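## Task

Move the selector to JOB, then make the machine register exactly nine keys, in order and once apiece, with no others: 45, 35, 53, 55, 33, 54, 34, 44, 43. The key the machine registers can differ from the one physically pressed; only the registered key matters. The machine begins in TEACH, where presses are ignored for the task but light up whichever key was registered (each key's label sits below it). Once switched to JOB it cannot return to TEACH and keys stop lighting up. The result must stand on its own at the end, not be held in place by the robot.

## Robot and tools

Robot: a single Kinova Gen3 arm with seven revolute joints, carrying a Robotiq 2F-85 two-finger parallel gripper and a wrist camera. There is only one arm, so every command describes that one arm.

Frame: the scene frame has its origin on the table surface straight under the arm base; +z is up, and +y points to the left when facing along +x. The base can be slightly tilted against the table. Camera calibration (intrinsics K, distortion D, T_world_to_cam) is given for cam_head_left and cam_head_right in this frame; cam_wrist has intrinsics only, and its nominal frame is the URDF link wrist_camera_optical (+z forward, +x right, +y down in the image), possibly off by a couple of centimetres and some degrees. All three images are 504x504.

Useful approach: while still in TEACH, press keys and watch which one lights up, to learn how pressed keys map to registered keys. Only then turn the selector to JOB and enter the sequence, pressing the key that registers as the wanted one. A wrong or doubled key after JOB spoils the attempt.

Tool execute_actions, argument actions: a list that is empty (just report state) or holds one item. An item with rows is a motion; an item with only steps is a wait. Optional pictures (true/false) chooses whether camera images come back.
- Motion: rows is a list of 1 to 15 rows; steps (1 to 15, default 15) is how many control steps of 1/30 s run. Row i drives step i; if rows run out, the final row repeats.
- Each row has 9 numbers in this order: joint_1 (waist), joint_2 (shoulder), joint_3 (upper arm roll), joint_4 (elbow), joint_5 (forearm roll), joint_6 (wrist pitch), joint_7 (wrist roll), gripper position, gripper speed. The first seven are absolute target angles in radians, the same convention as the Joint positions line, not offsets. Ranges: joints 1, 3, 5, 7 about -69.115 to 69.115; joint_2 -2.250 to 2.250; joint_4 -2.580 to 2.580; joint_6 -2.100 to 2.100. Real ends may differ by up to 0.013 rad. A target more than 0.013 past an end, and beyond the current angle, gets the whole call refused (nothing is sent); targets past the real end are clipped there and reported with "joint sent to its limit".
- Gripper position, in [-1, 1], is an absolute opening: +1 fully open (85 mm between pads), 0 about 41 mm, about -0.8 pads touching, -1 close until blocked (full force, roughly 190-235 N per pad). Gripper speed, in [-1, 1]: about 20 mm/s at -1, 85 at 0, 150 at +1. The fingertips move about 13 mm outward as they close, so keep that clearance from surfaces. Fingers hold their spot until the position number changes by 0.01 or more.
- Wait: steps up to 300; it returns after that many steps since the previous result.

Motion behaviour: each joint's sent target stays within a lead of its measured angle (0.304 rad for joints 1-4, 0.266 for joints 5-7), and targets are scaled back if they would move the gripper more than 70 mm from where it is. Joints are speed- and acceleration-limited and coordinate so they arrive together; a big move may still be under way when the result arrives. The arm keeps heading for the last row sent while you compose the next reply, until it has nearly stopped moving or a step was held. For pressing keys and turning the selector, use small target steps just past contact rather than deep targets.

Result lines: Joint positions and Joint velocities list the seven joints in row order (rad, rad/s). position_measured_pct is about 50 - 50 x finger position: 0 open, near 90 pads met; stopping below 90 means something is between or blocking the fingers. "joint command not followed" means a clearance check altered or blocked targets (mount posts count as part of the arm). HELD marks steps where your row was not fully sent. MOTOR HOT warns from 60 °C; at 75 °C an OVER-TEMPERATURE FAULT makes the arm sag and counts as a stop. A contact torque reaching a joint's load limit (47.5 N m for joints 1-4, 29.9 N m for joints 5-7) freezes the arm for 10 s and drops the rest of the call.

Avoid: hard pushes into the machine, slams, fast impacts, dropped or knocked-over items, torque faults, and holding loads for long (motors heat up). Smooth, low-effort moves are preferred.

Tool zoom_image: camera (cam_head_left, cam_head_right or cam_wrist) and region [x0, y0, x1, y1] in pixels of that camera's latest image, origin top-left, at most 504 by 504. It returns an enlarged crop and moves nothing; handy for reading key labels and lit keys.

Tool read_manual: optional section, only "licences"; returns the URDF licence texts, no motion.

Tool finished_scene: scene (1 or 2), the scene being ended. It is final, reports whether the goal was met, and its result gives the next scene's task. Calling execute_actions with an empty list shows the current scene number and task.

Each tool is called after "Emit:" as name(argument=value, ...), one argument or row to a line, values as JSON.

## Session

Emit:
execute_actions(
  actions=[],
)

Scene clock: 0.00 s of 4800.00 s.
position_measured_pct=0.0
Joint positions: [-1.049  1.032  0.3    2.483  2.695  1.618 -0.398]
Joint velocities: [-0.    -0.    -0.    -0.001 -0.    -0.    -0.   ]
Motor temperatures (°C, as the motors report them): [32 30 28 30 37 36 39]

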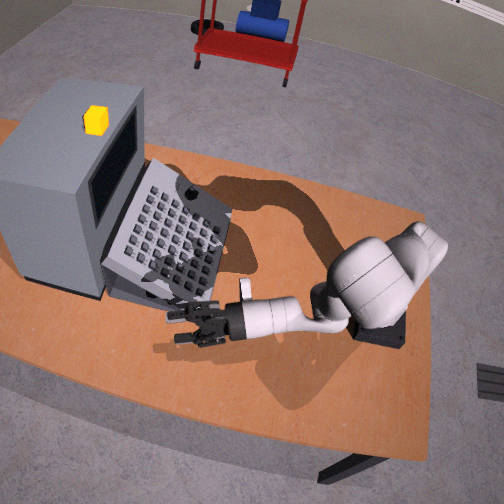

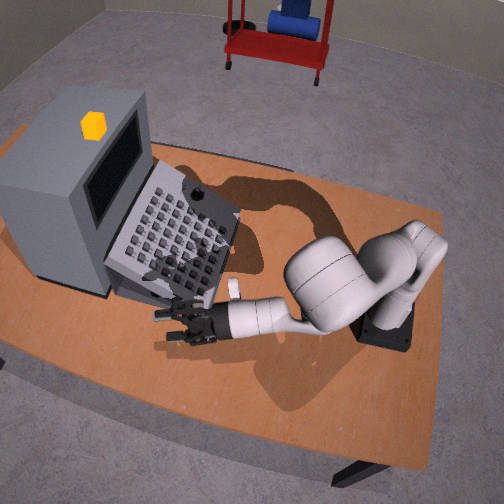

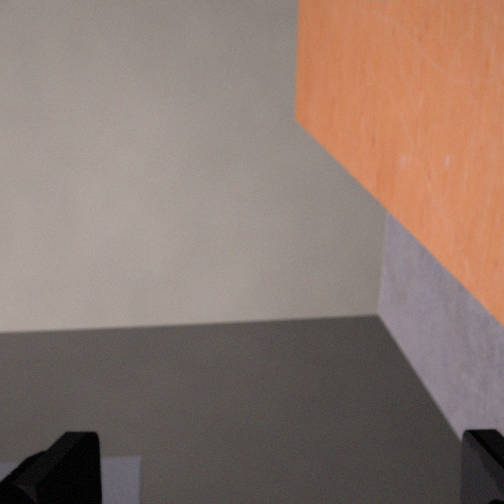

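Emit:
zoom_image(
  camera="cam_head_left",
  region=[90, 150, 260, 320],
)

Emit:
zoom_image(
  camera="cam_head_right",
  region=[90, 150, 260, 320],
)

Emit:
zoom_image(
  camera="cam_head_right",
  region=[300, 200, 470, 370],
)

Region (90, 150, 260, 320) of cam_head_left's 504x504 image, scaled by 2.965, with more detail than that image has.

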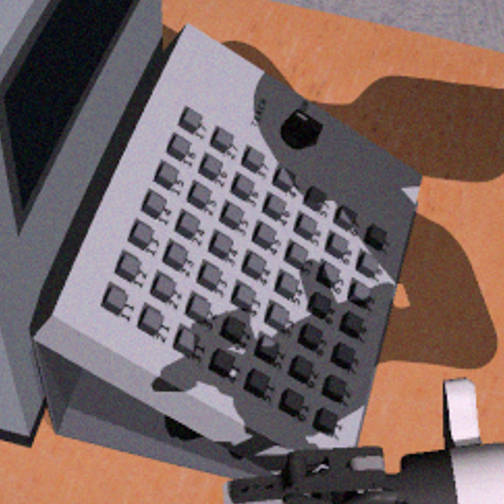

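Region (90, 150, 260, 320) of cam_head_right's 504x504 image, scaled by 2.965, with more detail than that image has.

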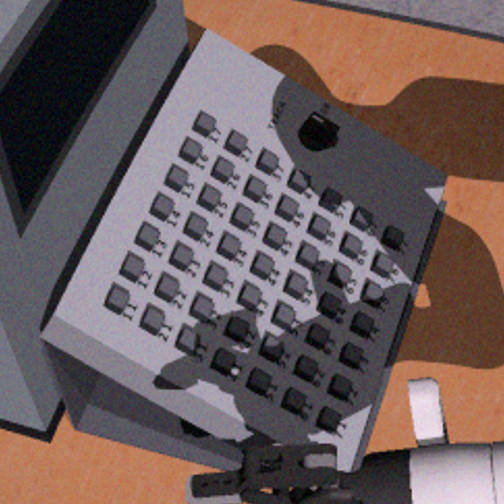

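Region (300, 200, 470, 370) of cam_head_right's 504x504 image, scaled by 2.965, with more detail than that image has.

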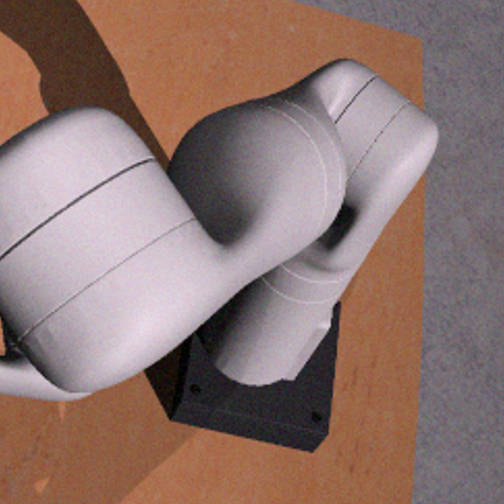

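Emit:
execute_actions(
  actions=[
    {"rows":[[-0.5,0.15,0.1,2.2,3.0,0.8,0.5,-1,0]],"steps":15},
  ],
  pictures=false,
)

Emit:
execute_actions(
  actions=[
    {"steps":30},
  ],
  pictures=false,
)

Emit:
execute_actions(
  actions=[
    {"rows":[[0.04,0.15,0,2.034,3.1416,-0.434,1.5708,-1,0]],"steps":15},
  ],
  pictures=false,
)

Emit:
execute_actions(
  actions=[
    {"steps":75},
  ],
)

Scene clock: 45.23 s of 4800.00 s.
position_measured_pct=36.9
Joint positions: [-0.705  0.681  0.151  2.273  2.918  1.315 -0.097]
Joint velocities: [ 0.663 -0.866 -0.167 -0.248  0.275 -0.757  0.754]
Motor temperatures (°C, as the motors report them): [32 31 28 30 37 36 39]
Steps of this call (steps 1 to 90: nothing new was sent; then 41.73 s passed at rest; steps 91 to 105: all 15 steps of this action). Readings (joint positions | what the end effector reports):
91: [-1.047 1.031 0.299 2.483 2.696 1.617 -0.398] | position_measured_pct=0.0
92: [-1.040 1.024 0.295 2.478 2.701 1.612 -0.393] | position_measured_pct=0.4
94: [-1.009 0.993 0.278 2.453 2.723 1.588 -0.370] | position_measured_pct=4.8
98: [-0.895 0.880 0.214 2.363 2.817 1.491 -0.273] | position_measured_pct=15.9
105: the state above

Scene clock: 46.23 s of 4800.00 s.
position_measured_pct=91.3
Joint positions: [-0.5   0.15  0.1   2.2   3.    0.8   0.5 ]
Joint velocities: [ 0.001 -0.003  0.001  0.001 -0.    -0.001  0.001]
Motor temperatures (°C, as the motors report them): [32 31 28 30 37 36 39]
Steps of this call (steps 1 to 30: the robot went on to your last target). Readings (joint positions | what the end effector reports):
1: [-0.684 0.651 0.146 2.266 2.927 1.289 -0.071] | position_measured_pct=40.1
2: [-0.664 0.621 0.141 2.258 2.935 1.263 -0.045] | position_measured_pct=42.9
4: [-0.630 0.560 0.132 2.246 2.949 1.209 0.009] | position_measured_pct=48.8
8: [-0.580 0.431 0.120 2.227 2.969 1.097 0.121] | position_measured_pct=60.7
30: the state above

Scene clock: 46.73 s of 4800.00 s.
position_measured_pct=91.3
Joint positions: [-0.135  0.15   0.021  2.068  3.112  0.473  0.827]
Joint velocities: [ 0.817 -0.002 -0.093 -0.169  0.138 -1.01   1.01 ]
Motor temperatures (°C, as the motors report them): [32 31 28 30 37 36 39]
Steps of this call (steps 1 to 15: all 15 steps of this action). Readings (joint positions | what the end effector reports):
1: [-0.498 0.150 0.099 2.199 3.001 0.799 0.501] | position_measured_pct=91.3
2: [-0.491 0.150 0.097 2.197 3.003 0.795 0.505] | position_measured_pct=91.3
4: [-0.460 0.150 0.088 2.182 3.015 0.771 0.528] | position_measured_pct=91.3
8: [-0.340 0.150 0.053 2.124 3.065 0.669 0.630] | position_measured_pct=91.3
15: the state above

Scene clock: 49.23 s of 4800.00 s.
position_measured_pct=91.3
Joint positions: [ 0.04   0.15   0.     2.034  3.142 -0.434  1.571]
Joint velocities: [-0.     0.    -0.001 -0.002  0.002 -0.001  0.001]
Motor temperatures (°C, as the motors report them): [32 31 28 30 37 36 39]
Steps of this call (steps 1 to 45: the robot went on to your last target; steps 46 to 75: nothing new was sent). Readings (joint positions | what the end effector reports):
1: [-0.108 0.150 0.018 2.062 3.117 0.437 0.863] | position_measured_pct=91.3
2: [-0.083 0.150 0.015 2.057 3.121 0.398 0.902] | position_measured_pct=91.3
4: [-0.044 0.150 0.011 2.049 3.128 0.317 0.983] | position_measured_pct=91.3
8: [0.002 0.150 0.005 2.040 3.136 0.155 1.145] | position_measured_pct=91.3
75: the state above
The arm was judged still, so your last target was given up. Only a new action makes it travel on or press farther. Fingers that are still opening or closing keep moving.

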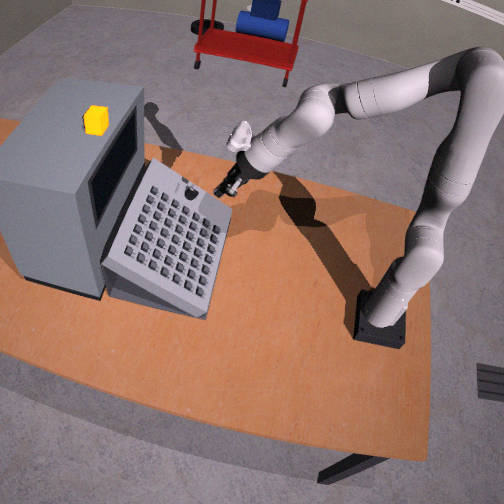

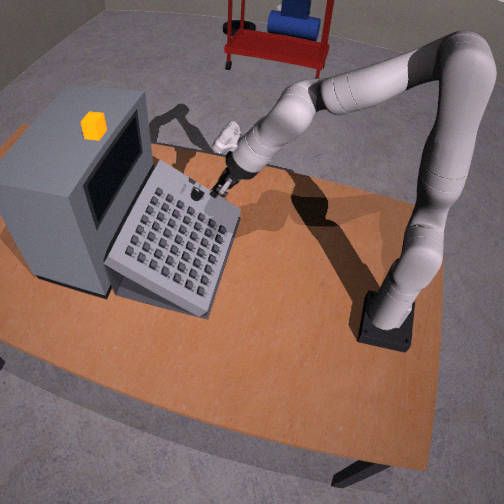

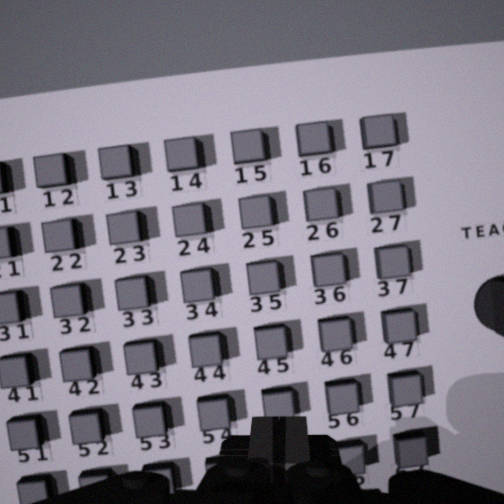

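Emit:
execute_actions(
  actions=[
    {"rows":[[0.0,0.534,0,1.995,3.1416,-0.089,1.5708,-1,0]],"steps":15},
  ],
  pictures=false,
)

Emit:
execute_actions(
  actions=[
    {"steps":20},
  ],
)

Emit:
zoom_image(
  camera="cam_head_left",
  region=[120, 160, 250, 290],
)

Scene clock: 63.10 s of 4800.00 s.
position_measured_pct=91.3
Joint positions: [ 0.003  0.506 -0.     1.997  3.142 -0.111  1.571]
Joint velocities: [-0.042  0.433 -0.003 -0.039  0.001  0.44   0.   ]
Motor temperatures (°C, as the motors report them): [32 31 28 30 37 36 39]
Steps of this call (steps 1 to 90: nothing new was sent; then 10.37 s passed at rest; steps 91 to 105: all 15 steps of this action). Readings (joint positions | what the end effector reports):
91: [0.040 0.151 0.000 2.034 3.142 -0.433 1.571] | position_measured_pct=91.3
92: [0.039 0.158 0.000 2.033 3.142 -0.429 1.571] | position_measured_pct=91.3
94: [0.035 0.188 0.000 2.029 3.142 -0.405 1.571] | position_measured_pct=91.3
98: [0.022 0.308 0.000 2.016 3.142 -0.303 1.571] | position_measured_pct=91.3
105: the state above

Scene clock: 63.77 s of 4800.00 s.
position_measured_pct=91.3
Joint positions: [ 0.     0.534 -0.     1.995  3.142 -0.089  1.571]
Joint velocities: [-0.    -0.    -0.002 -0.     0.     0.     0.001]
Motor temperatures (°C, as the motors report them): [32 31 28 30 37 36 39]
Steps of this call (steps 1 to 20: the robot went on to your last target). Readings (joint positions | what the end effector reports):
1: [0.002 0.517 -0.000 1.996 3.142 -0.099 1.571] | position_measured_pct=91.3
2: [0.001 0.524 -0.000 1.996 3.142 -0.092 1.571] | position_measured_pct=91.3
4: [0.001 0.527 -0.000 1.995 3.142 -0.089 1.571] | position_measured_pct=91.3
8: [0.000 0.532 -0.000 1.995 3.142 -0.089 1.571] | position_measured_pct=91.3
20: the state above

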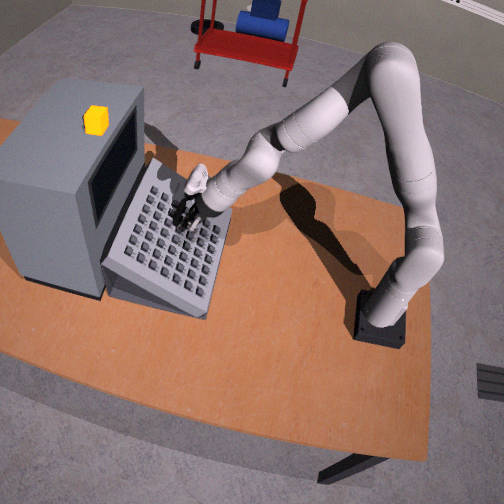

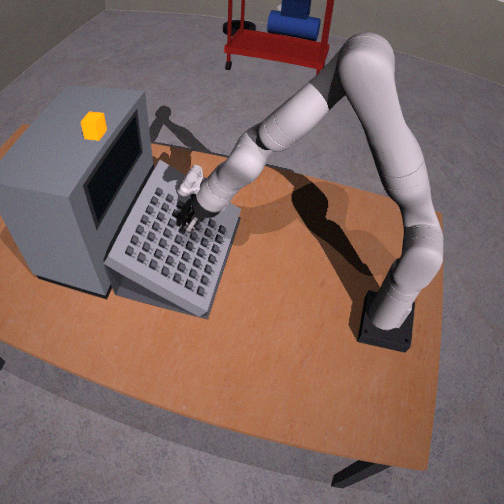

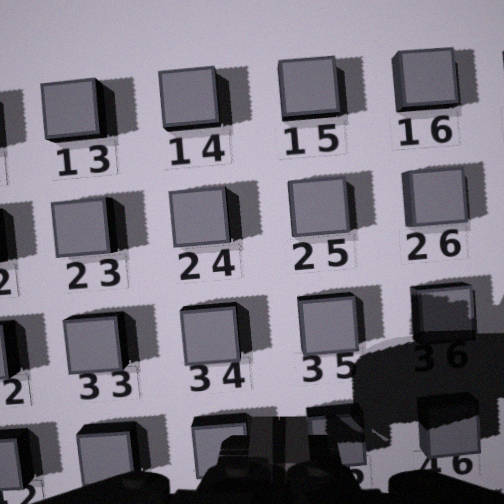

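Region (120, 160, 250, 290) of cam_head_left's 504x504 image, scaled by 3.877, with more detail than that image has.

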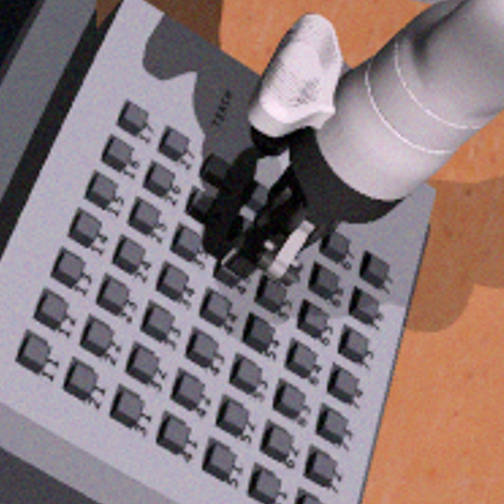

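Emit:
execute_actions(
  actions=[
    {"rows":[[-0.029,0.55,0,1.995,3.1416,-0.073,1.5708,-1,0],[-0.029,0.55,0,1.995,3.1416,-0.073,1.5708,-1,0],[-0.029,0.55,0,1.995,3.1416,-0.073,1.5708,-1,0],[-0.029,0.55,0,1.995,3.1416,-0.073,1.5708,-1,0],[-0.029,0.572,0,1.995,3.1416,-0.051,1.5708,-1,0]],"steps":15},
  ],
)

Emit:
zoom_image(
  camera="cam_head_left",
  region=[140, 190, 220, 270],
)

Scene clock: 82.07 s of 4800.00 s.
position_measured_pct=91.3
Joint positions: [-0.029  0.572 -0.     1.995  3.142 -0.051  1.571]
Joint velocities: [-0.001  0.004 -0.002 -0.002  0.     0.    -0.001]
Motor temperatures (°C, as the motors report them): [32 31 28 30 37 36 39]
Steps of this call (steps 1 to 15: the robot went on to your last target; steps 16 to 90: nothing new was sent; then 14.80 s passed at rest; steps 91 to 105: all 15 steps of this action). Readings (joint positions | what the end effector reports):
91: [-0.002 0.535 0.000 1.995 3.142 -0.088 1.571] | position_measured_pct=91.3
92: [-0.008 0.538 0.002 1.995 3.142 -0.086 1.571] | position_measured_pct=91.3
94: [-0.025 0.548 0.000 1.995 3.142 -0.076 1.571] | position_measured_pct=91.3
98: [-0.028 0.570 -0.000 1.995 3.142 -0.053 1.571] | position_measured_pct=91.3
105: the state above

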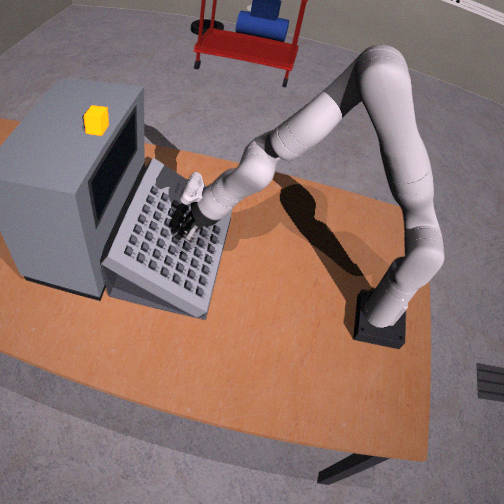

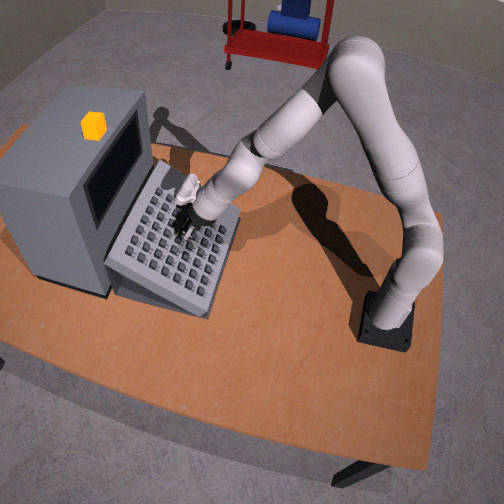

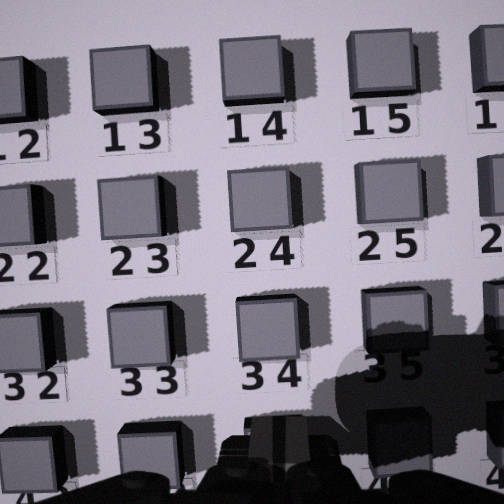

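Region (140, 190, 220, 270) of cam_head_left's 504x504 image, scaled by 6.300, with more detail than that image has.

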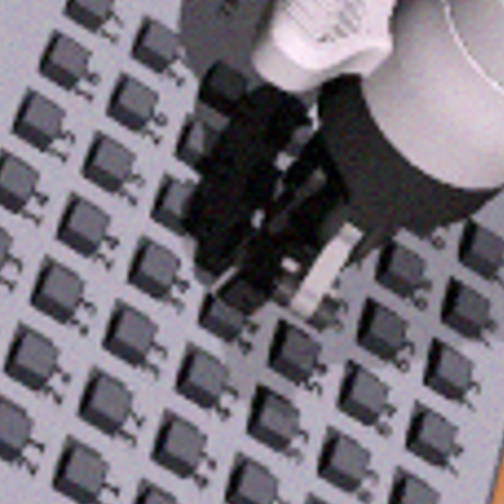

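Emit:
execute_actions(
  actions=[
    {"rows":[[-0.028,0.577,0,1.993,3.1416,-0.048,1.5708,-1,0],[-0.028,0.577,0,1.993,3.1416,-0.048,1.5708,-1,0],[-0.028,0.582,0,1.991,3.1416,-0.045,1.5708,-1,0],[-0.028,0.582,0,1.991,3.1416,-0.045,1.5708,-1,0],[-0.028,0.588,0,1.989,3.1416,-0.041,1.5708,-1,0],[-0.028,0.588,0,1.989,3.1416,-0.041,1.5708,-1,0],[-0.028,0.593,0,1.987,3.1416,-0.038,1.5708,-1,0]],"steps":15},
  ],
)

Emit:
zoom_image(
  camera="cam_head_left",
  region=[140, 190, 220, 270],
)

Scene clock: 88.60 s of 4800.00 s.
position_measured_pct=91.3
Joint positions: [-0.028  0.592 -0.     1.987  3.142 -0.038  1.571]
Joint velocities: [-0.    -0.001 -0.001  0.002 -0.    -0.001 -0.001]
Motor temperatures (°C, as the motors report them): [32 31 28 30 37 36 39]
Steps of this call (steps 1 to 15: the robot went on to your last target; steps 16 to 90: nothing new was sent; then 3.03 s passed at rest; steps 91 to 105: all 15 steps of this action). Readings (joint positions | what the end effector reports):
91: [-0.029 0.573 -0.000 1.995 3.142 -0.051 1.571] | position_measured_pct=91.3
92: [-0.028 0.576 -0.000 1.994 3.142 -0.049 1.571] | position_measured_pct=91.3
94: [-0.028 0.580 0.000 1.992 3.142 -0.046 1.571] | position_measured_pct=91.3
98: [-0.028 0.591 0.000 1.988 3.142 -0.039 1.571] | position_measured_pct=91.3
105: the state above

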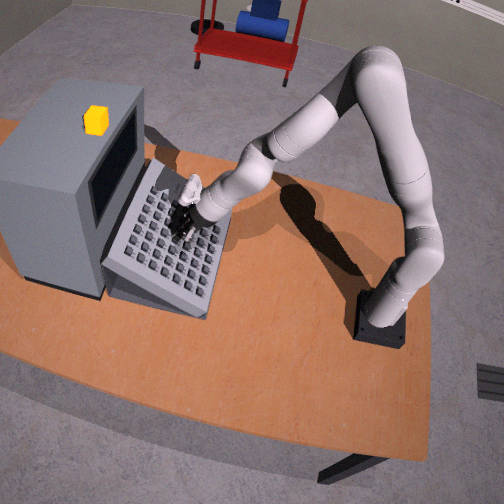

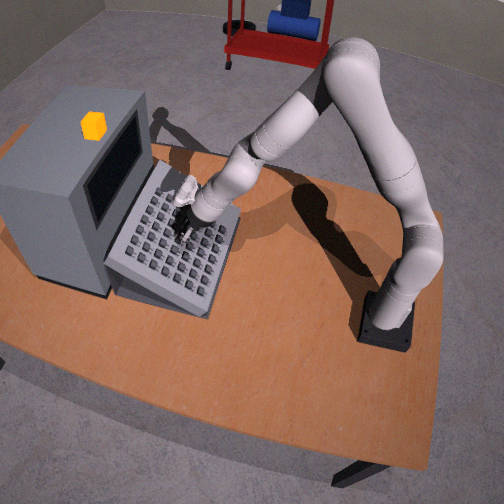

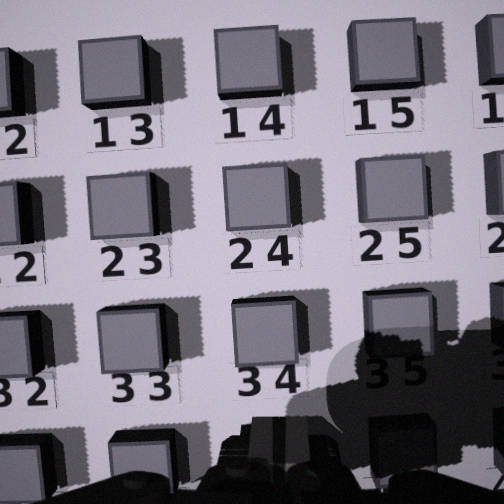

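Region (140, 190, 220, 270) of cam_head_left's 504x504 image, scaled by 6.300, with more detail than that image has.

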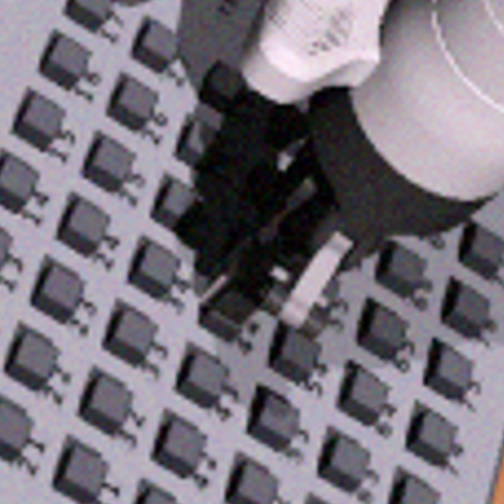

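Near contact. 4 mm more.

Emit:
execute_actions(
  actions=[
    {"rows":[[-0.030,0.596,0,1.986,3.1416,-0.036,1.5708,-1,0],[-0.030,0.596,0,1.986,3.1416,-0.036,1.5708,-1,0],[-0.030,0.600,0,1.9845,3.1416,-0.034,1.5708,-1,0],[-0.030,0.600,0,1.9845,3.1416,-0.034,1.5708,-1,0],[-0.030,0.6035,0,1.983,3.1416,-0.0315,1.5708,-1,0]],"steps":12},
  ],
)

Emit:
zoom_image(
  camera="cam_head_left",
  region=[140, 190, 220, 270],
)

Scene clock: 92.97 s of 4800.00 s.
position_measured_pct=91.3
Joint positions: [-0.029  0.599  0.     1.985  3.142 -0.033  1.571]
Joint velocities: [-0.     0.    -0.002  0.001 -0.    -0.001 -0.001]
Motor temperatures (°C, as the motors report them): [32 31 28 30 37 36 39]
Steps of this call (steps 1 to 15: the robot went on to your last target; steps 16 to 90: nothing new was sent; then 0.97 s passed at rest; steps 91 to 102: all 12 steps of this action). Readings (joint positions | what the end effector reports):
91: [-0.029 0.593 0.000 1.987 3.142 -0.038 1.571] | position_measured_pct=91.3
92: [-0.029 0.595 0.001 1.987 3.142 -0.037 1.571] | position_measured_pct=91.3
94: [-0.029 0.598 0.000 1.985 3.142 -0.035 1.571] | position_measured_pct=91.3
98: [-0.029 0.599 0.000 1.985 3.142 -0.034 1.571] | position_measured_pct=91.3
102: the state above

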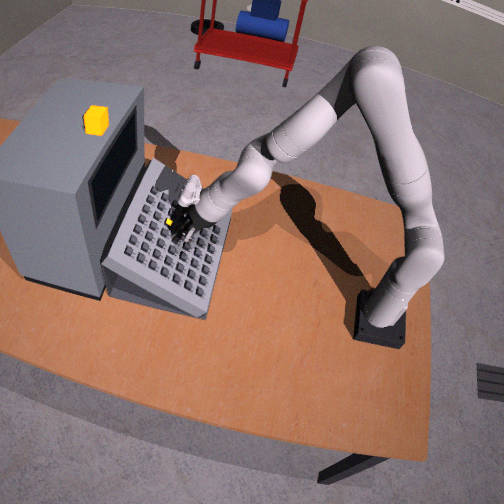

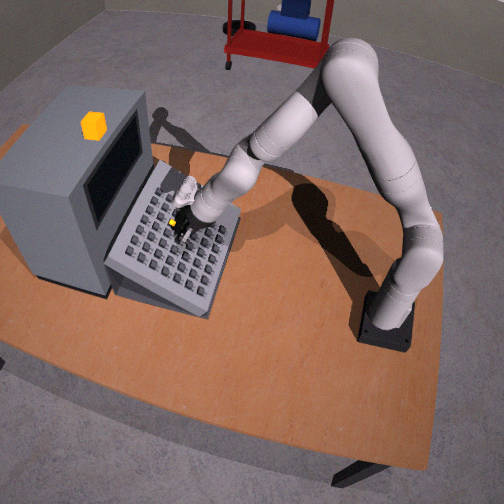

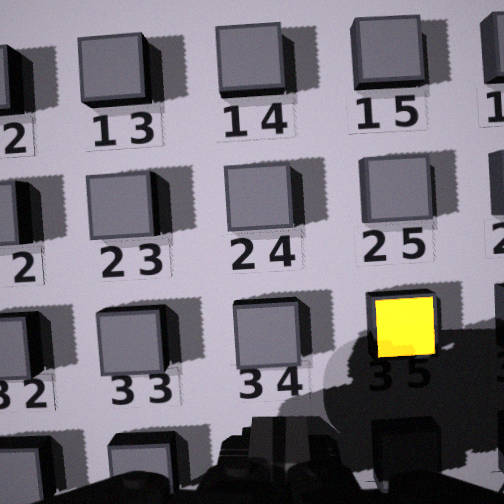

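Region (140, 190, 220, 270) of cam_head_left's 504x504 image, scaled by 6.300, with more detail than that image has.

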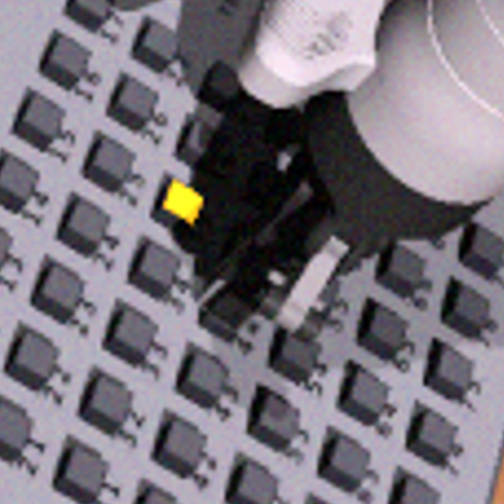

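Emit:
execute_actions(
  actions=[
    {"rows":[[-0.030,0.568,0,1.996,3.1416,-0.054,1.5708,-1,0],[-0.030,0.568,0,1.996,3.1416,-0.054,1.5708,-1,0],[-0.030,0.568,0,1.996,3.1416,-0.054,1.5708,-1,0],[-0.030,0.568,0,1.996,3.1416,-0.054,1.5708,-1,0],[-0.030,0.568,0,1.996,3.1416,-0.054,1.5708,-1,0],[-0.026,0.5685,0,2.104,3.1416,0.0545,1.5708,-1,0]],"steps":15},
  ],
)

Emit:
execute_actions(
  actions=[
    {"rows":[[-0.026,0.5685,0,2.104,3.1416,0.0545,1.5708,-1,0],[-0.026,0.574,0,2.1017,3.1416,0.0577,1.5708,-1,0],[-0.026,0.5795,0,2.0994,3.1416,0.0609,1.5708,-1,0],[-0.026,0.585,0,2.0971,3.1416,0.064,1.5708,-1,0],[-0.026,0.5877,0,2.096,3.1416,0.0656,1.5708,-1,0],[-0.026,0.5904,0,2.0948,3.1416,0.0672,1.5708,-1,0],[-0.026,0.5931,0,2.0937,3.1416,0.0688,1.5708,-1,0],[-0.026,0.5958,0,2.0925,3.1416,0.0703,1.5708,-1,0],[-0.026,0.5986,0,2.0914,3.1416,0.0719,1.5708,-1,0],[-0.026,0.6013,0,2.0902,3.1416,0.0735,1.5708,-1,0]],"steps":15},
  ],
)

Scene clock: 115.13 s of 4800.00 s.
position_measured_pct=91.3
Joint positions: [-0.026  0.569  0.     2.103  3.142  0.053  1.571]
Joint velocities: [ 0.001 -0.005 -0.003  0.018  0.001  0.035 -0.   ]
Motor temperatures (°C, as the motors report them): [32 31 28 30 37 36 39]
Steps of this call (steps 1 to 15: the robot went on to your last target; steps 16 to 90: nothing new was sent; then 18.67 s passed at rest; steps 91 to 105: all 15 steps of this action). Readings (joint positions | what the end effector reports):
91: [-0.029 0.597 0.000 1.986 3.142 -0.034 1.571] | position_measured_pct=91.3
92: [-0.030 0.592 0.000 1.988 3.142 -0.037 1.571] | position_measured_pct=91.3
94: [-0.030 0.572 0.000 1.994 3.142 -0.048 1.571] | position_measured_pct=91.3
98: [-0.029 0.569 -0.000 2.012 3.142 -0.035 1.571] | position_measured_pct=91.3
105: the state above

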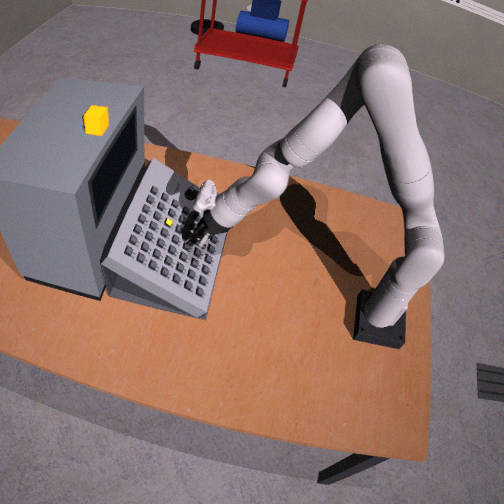

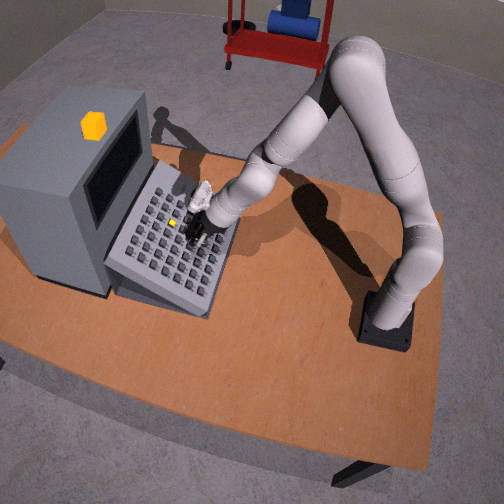

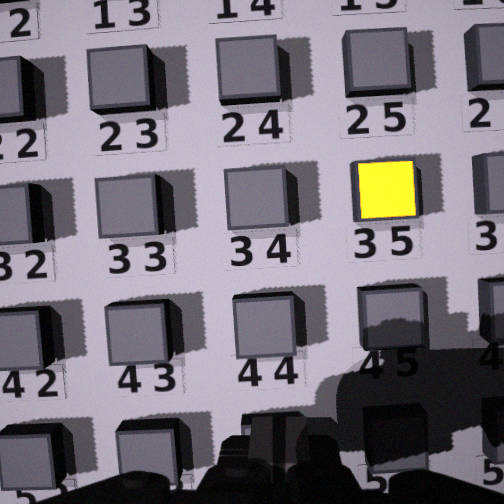

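Scene clock: 115.63 s of 4800.00 s.
position_measured_pct=91.3
Joint positions: [-0.026  0.6   -0.     2.091  3.142  0.073  1.571]
Joint velocities: [ 0.     0.004 -0.003 -0.002 -0.001  0.001 -0.001]
Motor temperatures (°C, as the motors report them): [32 31 28 30 37 36 39]
Steps of this call (steps 1 to 15: all 15 steps of this action). Readings (joint positions | what the end effector reports):
1: [-0.026 0.569 0.000 2.104 3.142 0.054 1.571] | position_measured_pct=91.3
2: [-0.026 0.570 0.000 2.103 3.142 0.055 1.571] | position_measured_pct=91.3
4: [-0.026 0.579 0.000 2.100 3.142 0.059 1.571] | position_measured_pct=91.3
8: [-0.026 0.592 -0.000 2.094 3.142 0.068 1.571] | position_measured_pct=91.3
15: the state above

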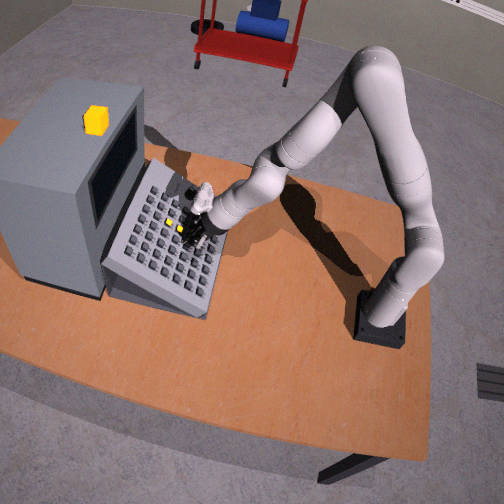

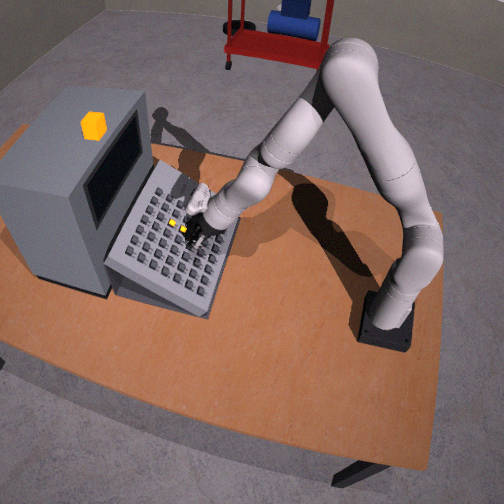

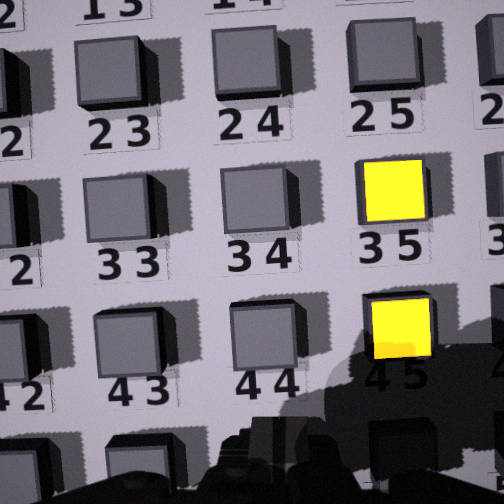

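Emit:
execute_actions(
  actions=[
    {"rows":[[-0.027,0.5685,0,2.104,3.1416,0.0545,1.5708,-1,0],[-0.027,0.5685,0,2.104,3.1416,0.0545,1.5708,-1,0],[-0.027,0.5685,0,2.104,3.1416,0.0545,1.5708,-1,0],[-0.027,0.5685,0,2.104,3.1416,0.0545,1.5708,-1,0],[-0.027,0.5685,0,2.104,3.1416,0.0545,1.5708,-1,0],[-0.092,0.5647,0,2.114,3.1416,0.0607,1.5708,-1,0]],"steps":14},
  ],
  pictures=false,
)

Emit:
execute_actions(
  actions=[
    {"rows":[[-0.092,0.573,0,2.1105,3.1416,0.0655,1.5708,-1,0],[-0.092,0.573,0,2.1105,3.1416,0.0655,1.5708,-1,0],[-0.092,0.5812,0,2.107,3.1416,0.0702,1.5708,-1,0],[-0.092,0.5812,0,2.107,3.1416,0.0702,1.5708,-1,0],[-0.092,0.5867,0,2.1047,3.1416,0.0734,1.5708,-1,0],[-0.092,0.5867,0,2.1047,3.1416,0.0734,1.5708,-1,0],[-0.092,0.5922,0,2.1023,3.1416,0.0765,1.5708,-1,0],[-0.092,0.5922,0,2.1023,3.1416,0.0765,1.5708,-1,0],[-0.092,0.5977,0,2.100,3.1416,0.0797,1.5708,-1,0]],"steps":14},
  ],
)

Scene clock: 140.07 s of 4800.00 s.
position_measured_pct=91.3
Joint positions: [-0.089  0.565 -0.001  2.114  3.142  0.061  1.571]
Joint velocities: [-0.02  -0.005  0.025  0.002 -0.002 -0.    -0.001]
Motor temperatures (°C, as the motors report them): [32 31 28 30 37 36 39]
Steps of this call (steps 1 to 15: the robot went on to your last target; steps 16 to 90: nothing new was sent; then 20.97 s passed at rest; steps 91 to 104: all 14 steps of this action). Readings (joint positions | what the end effector reports):
91: [-0.026 0.599 -0.000 2.091 3.142 0.073 1.571] | position_measured_pct=91.3
92: [-0.026 0.592 0.000 2.094 3.142 0.069 1.571] | position_measured_pct=91.3
94: [-0.027 0.573 0.000 2.101 3.142 0.059 1.571] | position_measured_pct=91.3
98: [-0.048 0.568 0.002 2.107 3.141 0.057 1.571] | position_measured_pct=91.3
104: the state above

Scene clock: 140.53 s of 4800.00 s.
position_measured_pct=91.3
Joint positions: [-0.092  0.596  0.     2.101  3.142  0.079  1.571]
Joint velocities: [-0.     0.004  0.002 -0.002  0.001  0.001 -0.   ]
Motor temperatures (°C, as the motors report them): [32 31 28 30 37 36 39]
Steps of this call (steps 1 to 14: all 14 steps of this action). Readings (joint positions | what the end effector reports):
1: [-0.090 0.567 -0.000 2.113 3.142 0.061 1.571] | position_measured_pct=91.3
2: [-0.090 0.571 -0.000 2.112 3.142 0.063 1.571] | position_measured_pct=91.3
4: [-0.091 0.578 -0.000 2.109 3.142 0.068 1.571] | position_measured_pct=91.3
8: [-0.092 0.590 -0.000 2.103 3.142 0.075 1.571] | position_measured_pct=91.3
14: the state above

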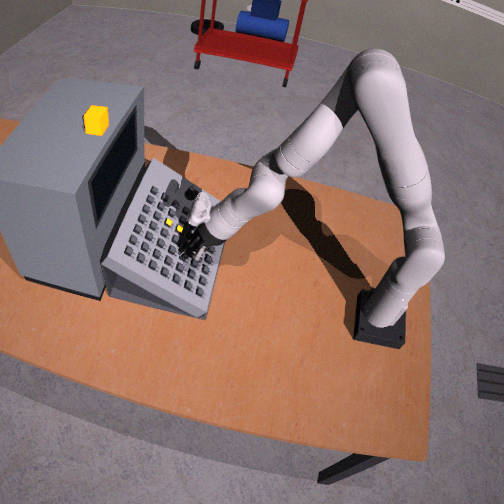

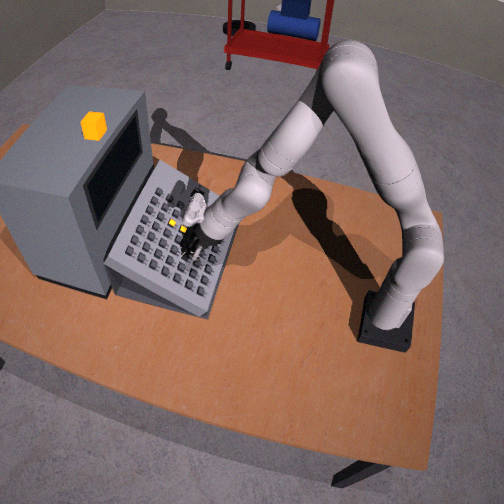

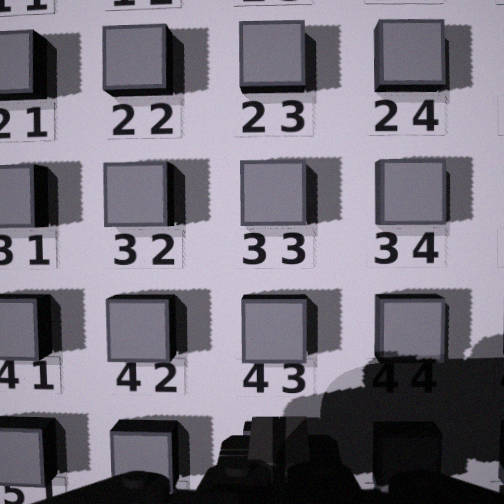

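Emit:
execute_actions(
  actions=[
    {"rows":[[-0.092,0.601,0,2.0985,3.1416,0.0817,1.5708,-1,0],[-0.092,0.601,0,2.0985,3.1416,0.0817,1.5708,-1,0],[-0.092,0.6045,0,2.0971,3.1416,0.0837,1.5708,-1,0]],"steps":10},
  ],
)

Scene clock: 145.23 s of 4800.00 s.
position_measured_pct=91.3
Joint positions: [-0.092  0.599  0.     2.1    3.142  0.082  1.571]
Joint velocities: [ 0.     0.     0.    -0.001 -0.001  0.001 -0.001]
Motor temperatures (°C, as the motors report them): [32 31 28 30 37 36 39]
Steps of this call (steps 1 to 15: the robot went on to your last target; steps 16 to 90: nothing new was sent; then 1.37 s passed at rest; steps 91 to 100: all 10 steps of this action). Readings (joint positions | what the end effector reports):
91: [-0.092 0.598 0.000 2.100 3.142 0.080 1.571] | position_measured_pct=91.3
92: [-0.092 0.599 0.000 2.099 3.142 0.081 1.571] | position_measured_pct=91.3
94: [-0.092 0.600 0.000 2.100 3.142 0.081 1.571] | position_measured_pct=91.3
98: [-0.092 0.599 0.000 2.100 3.142 0.082 1.571] | position_measured_pct=91.3
100: the state above

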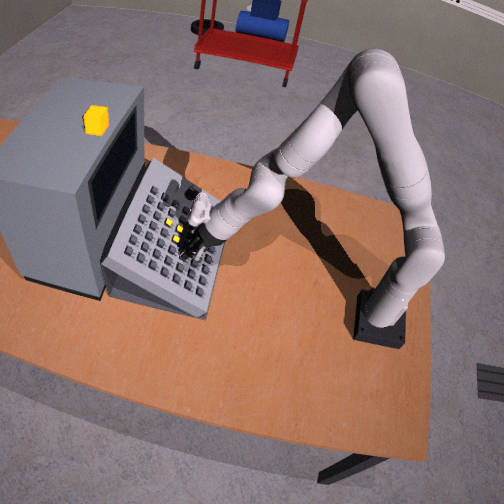

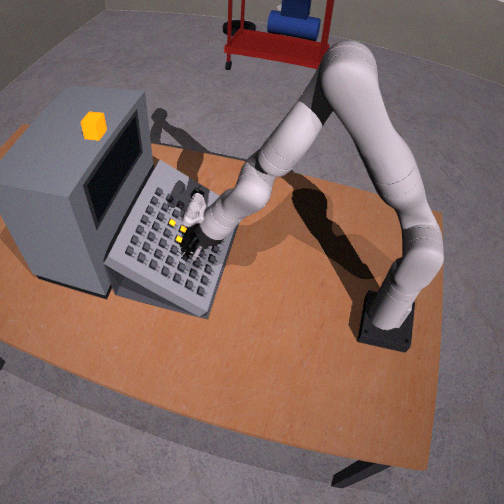

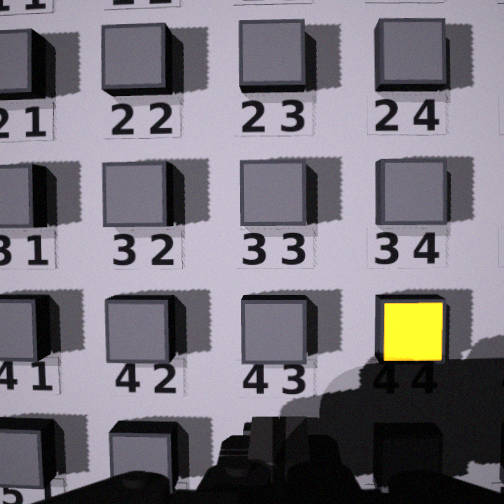

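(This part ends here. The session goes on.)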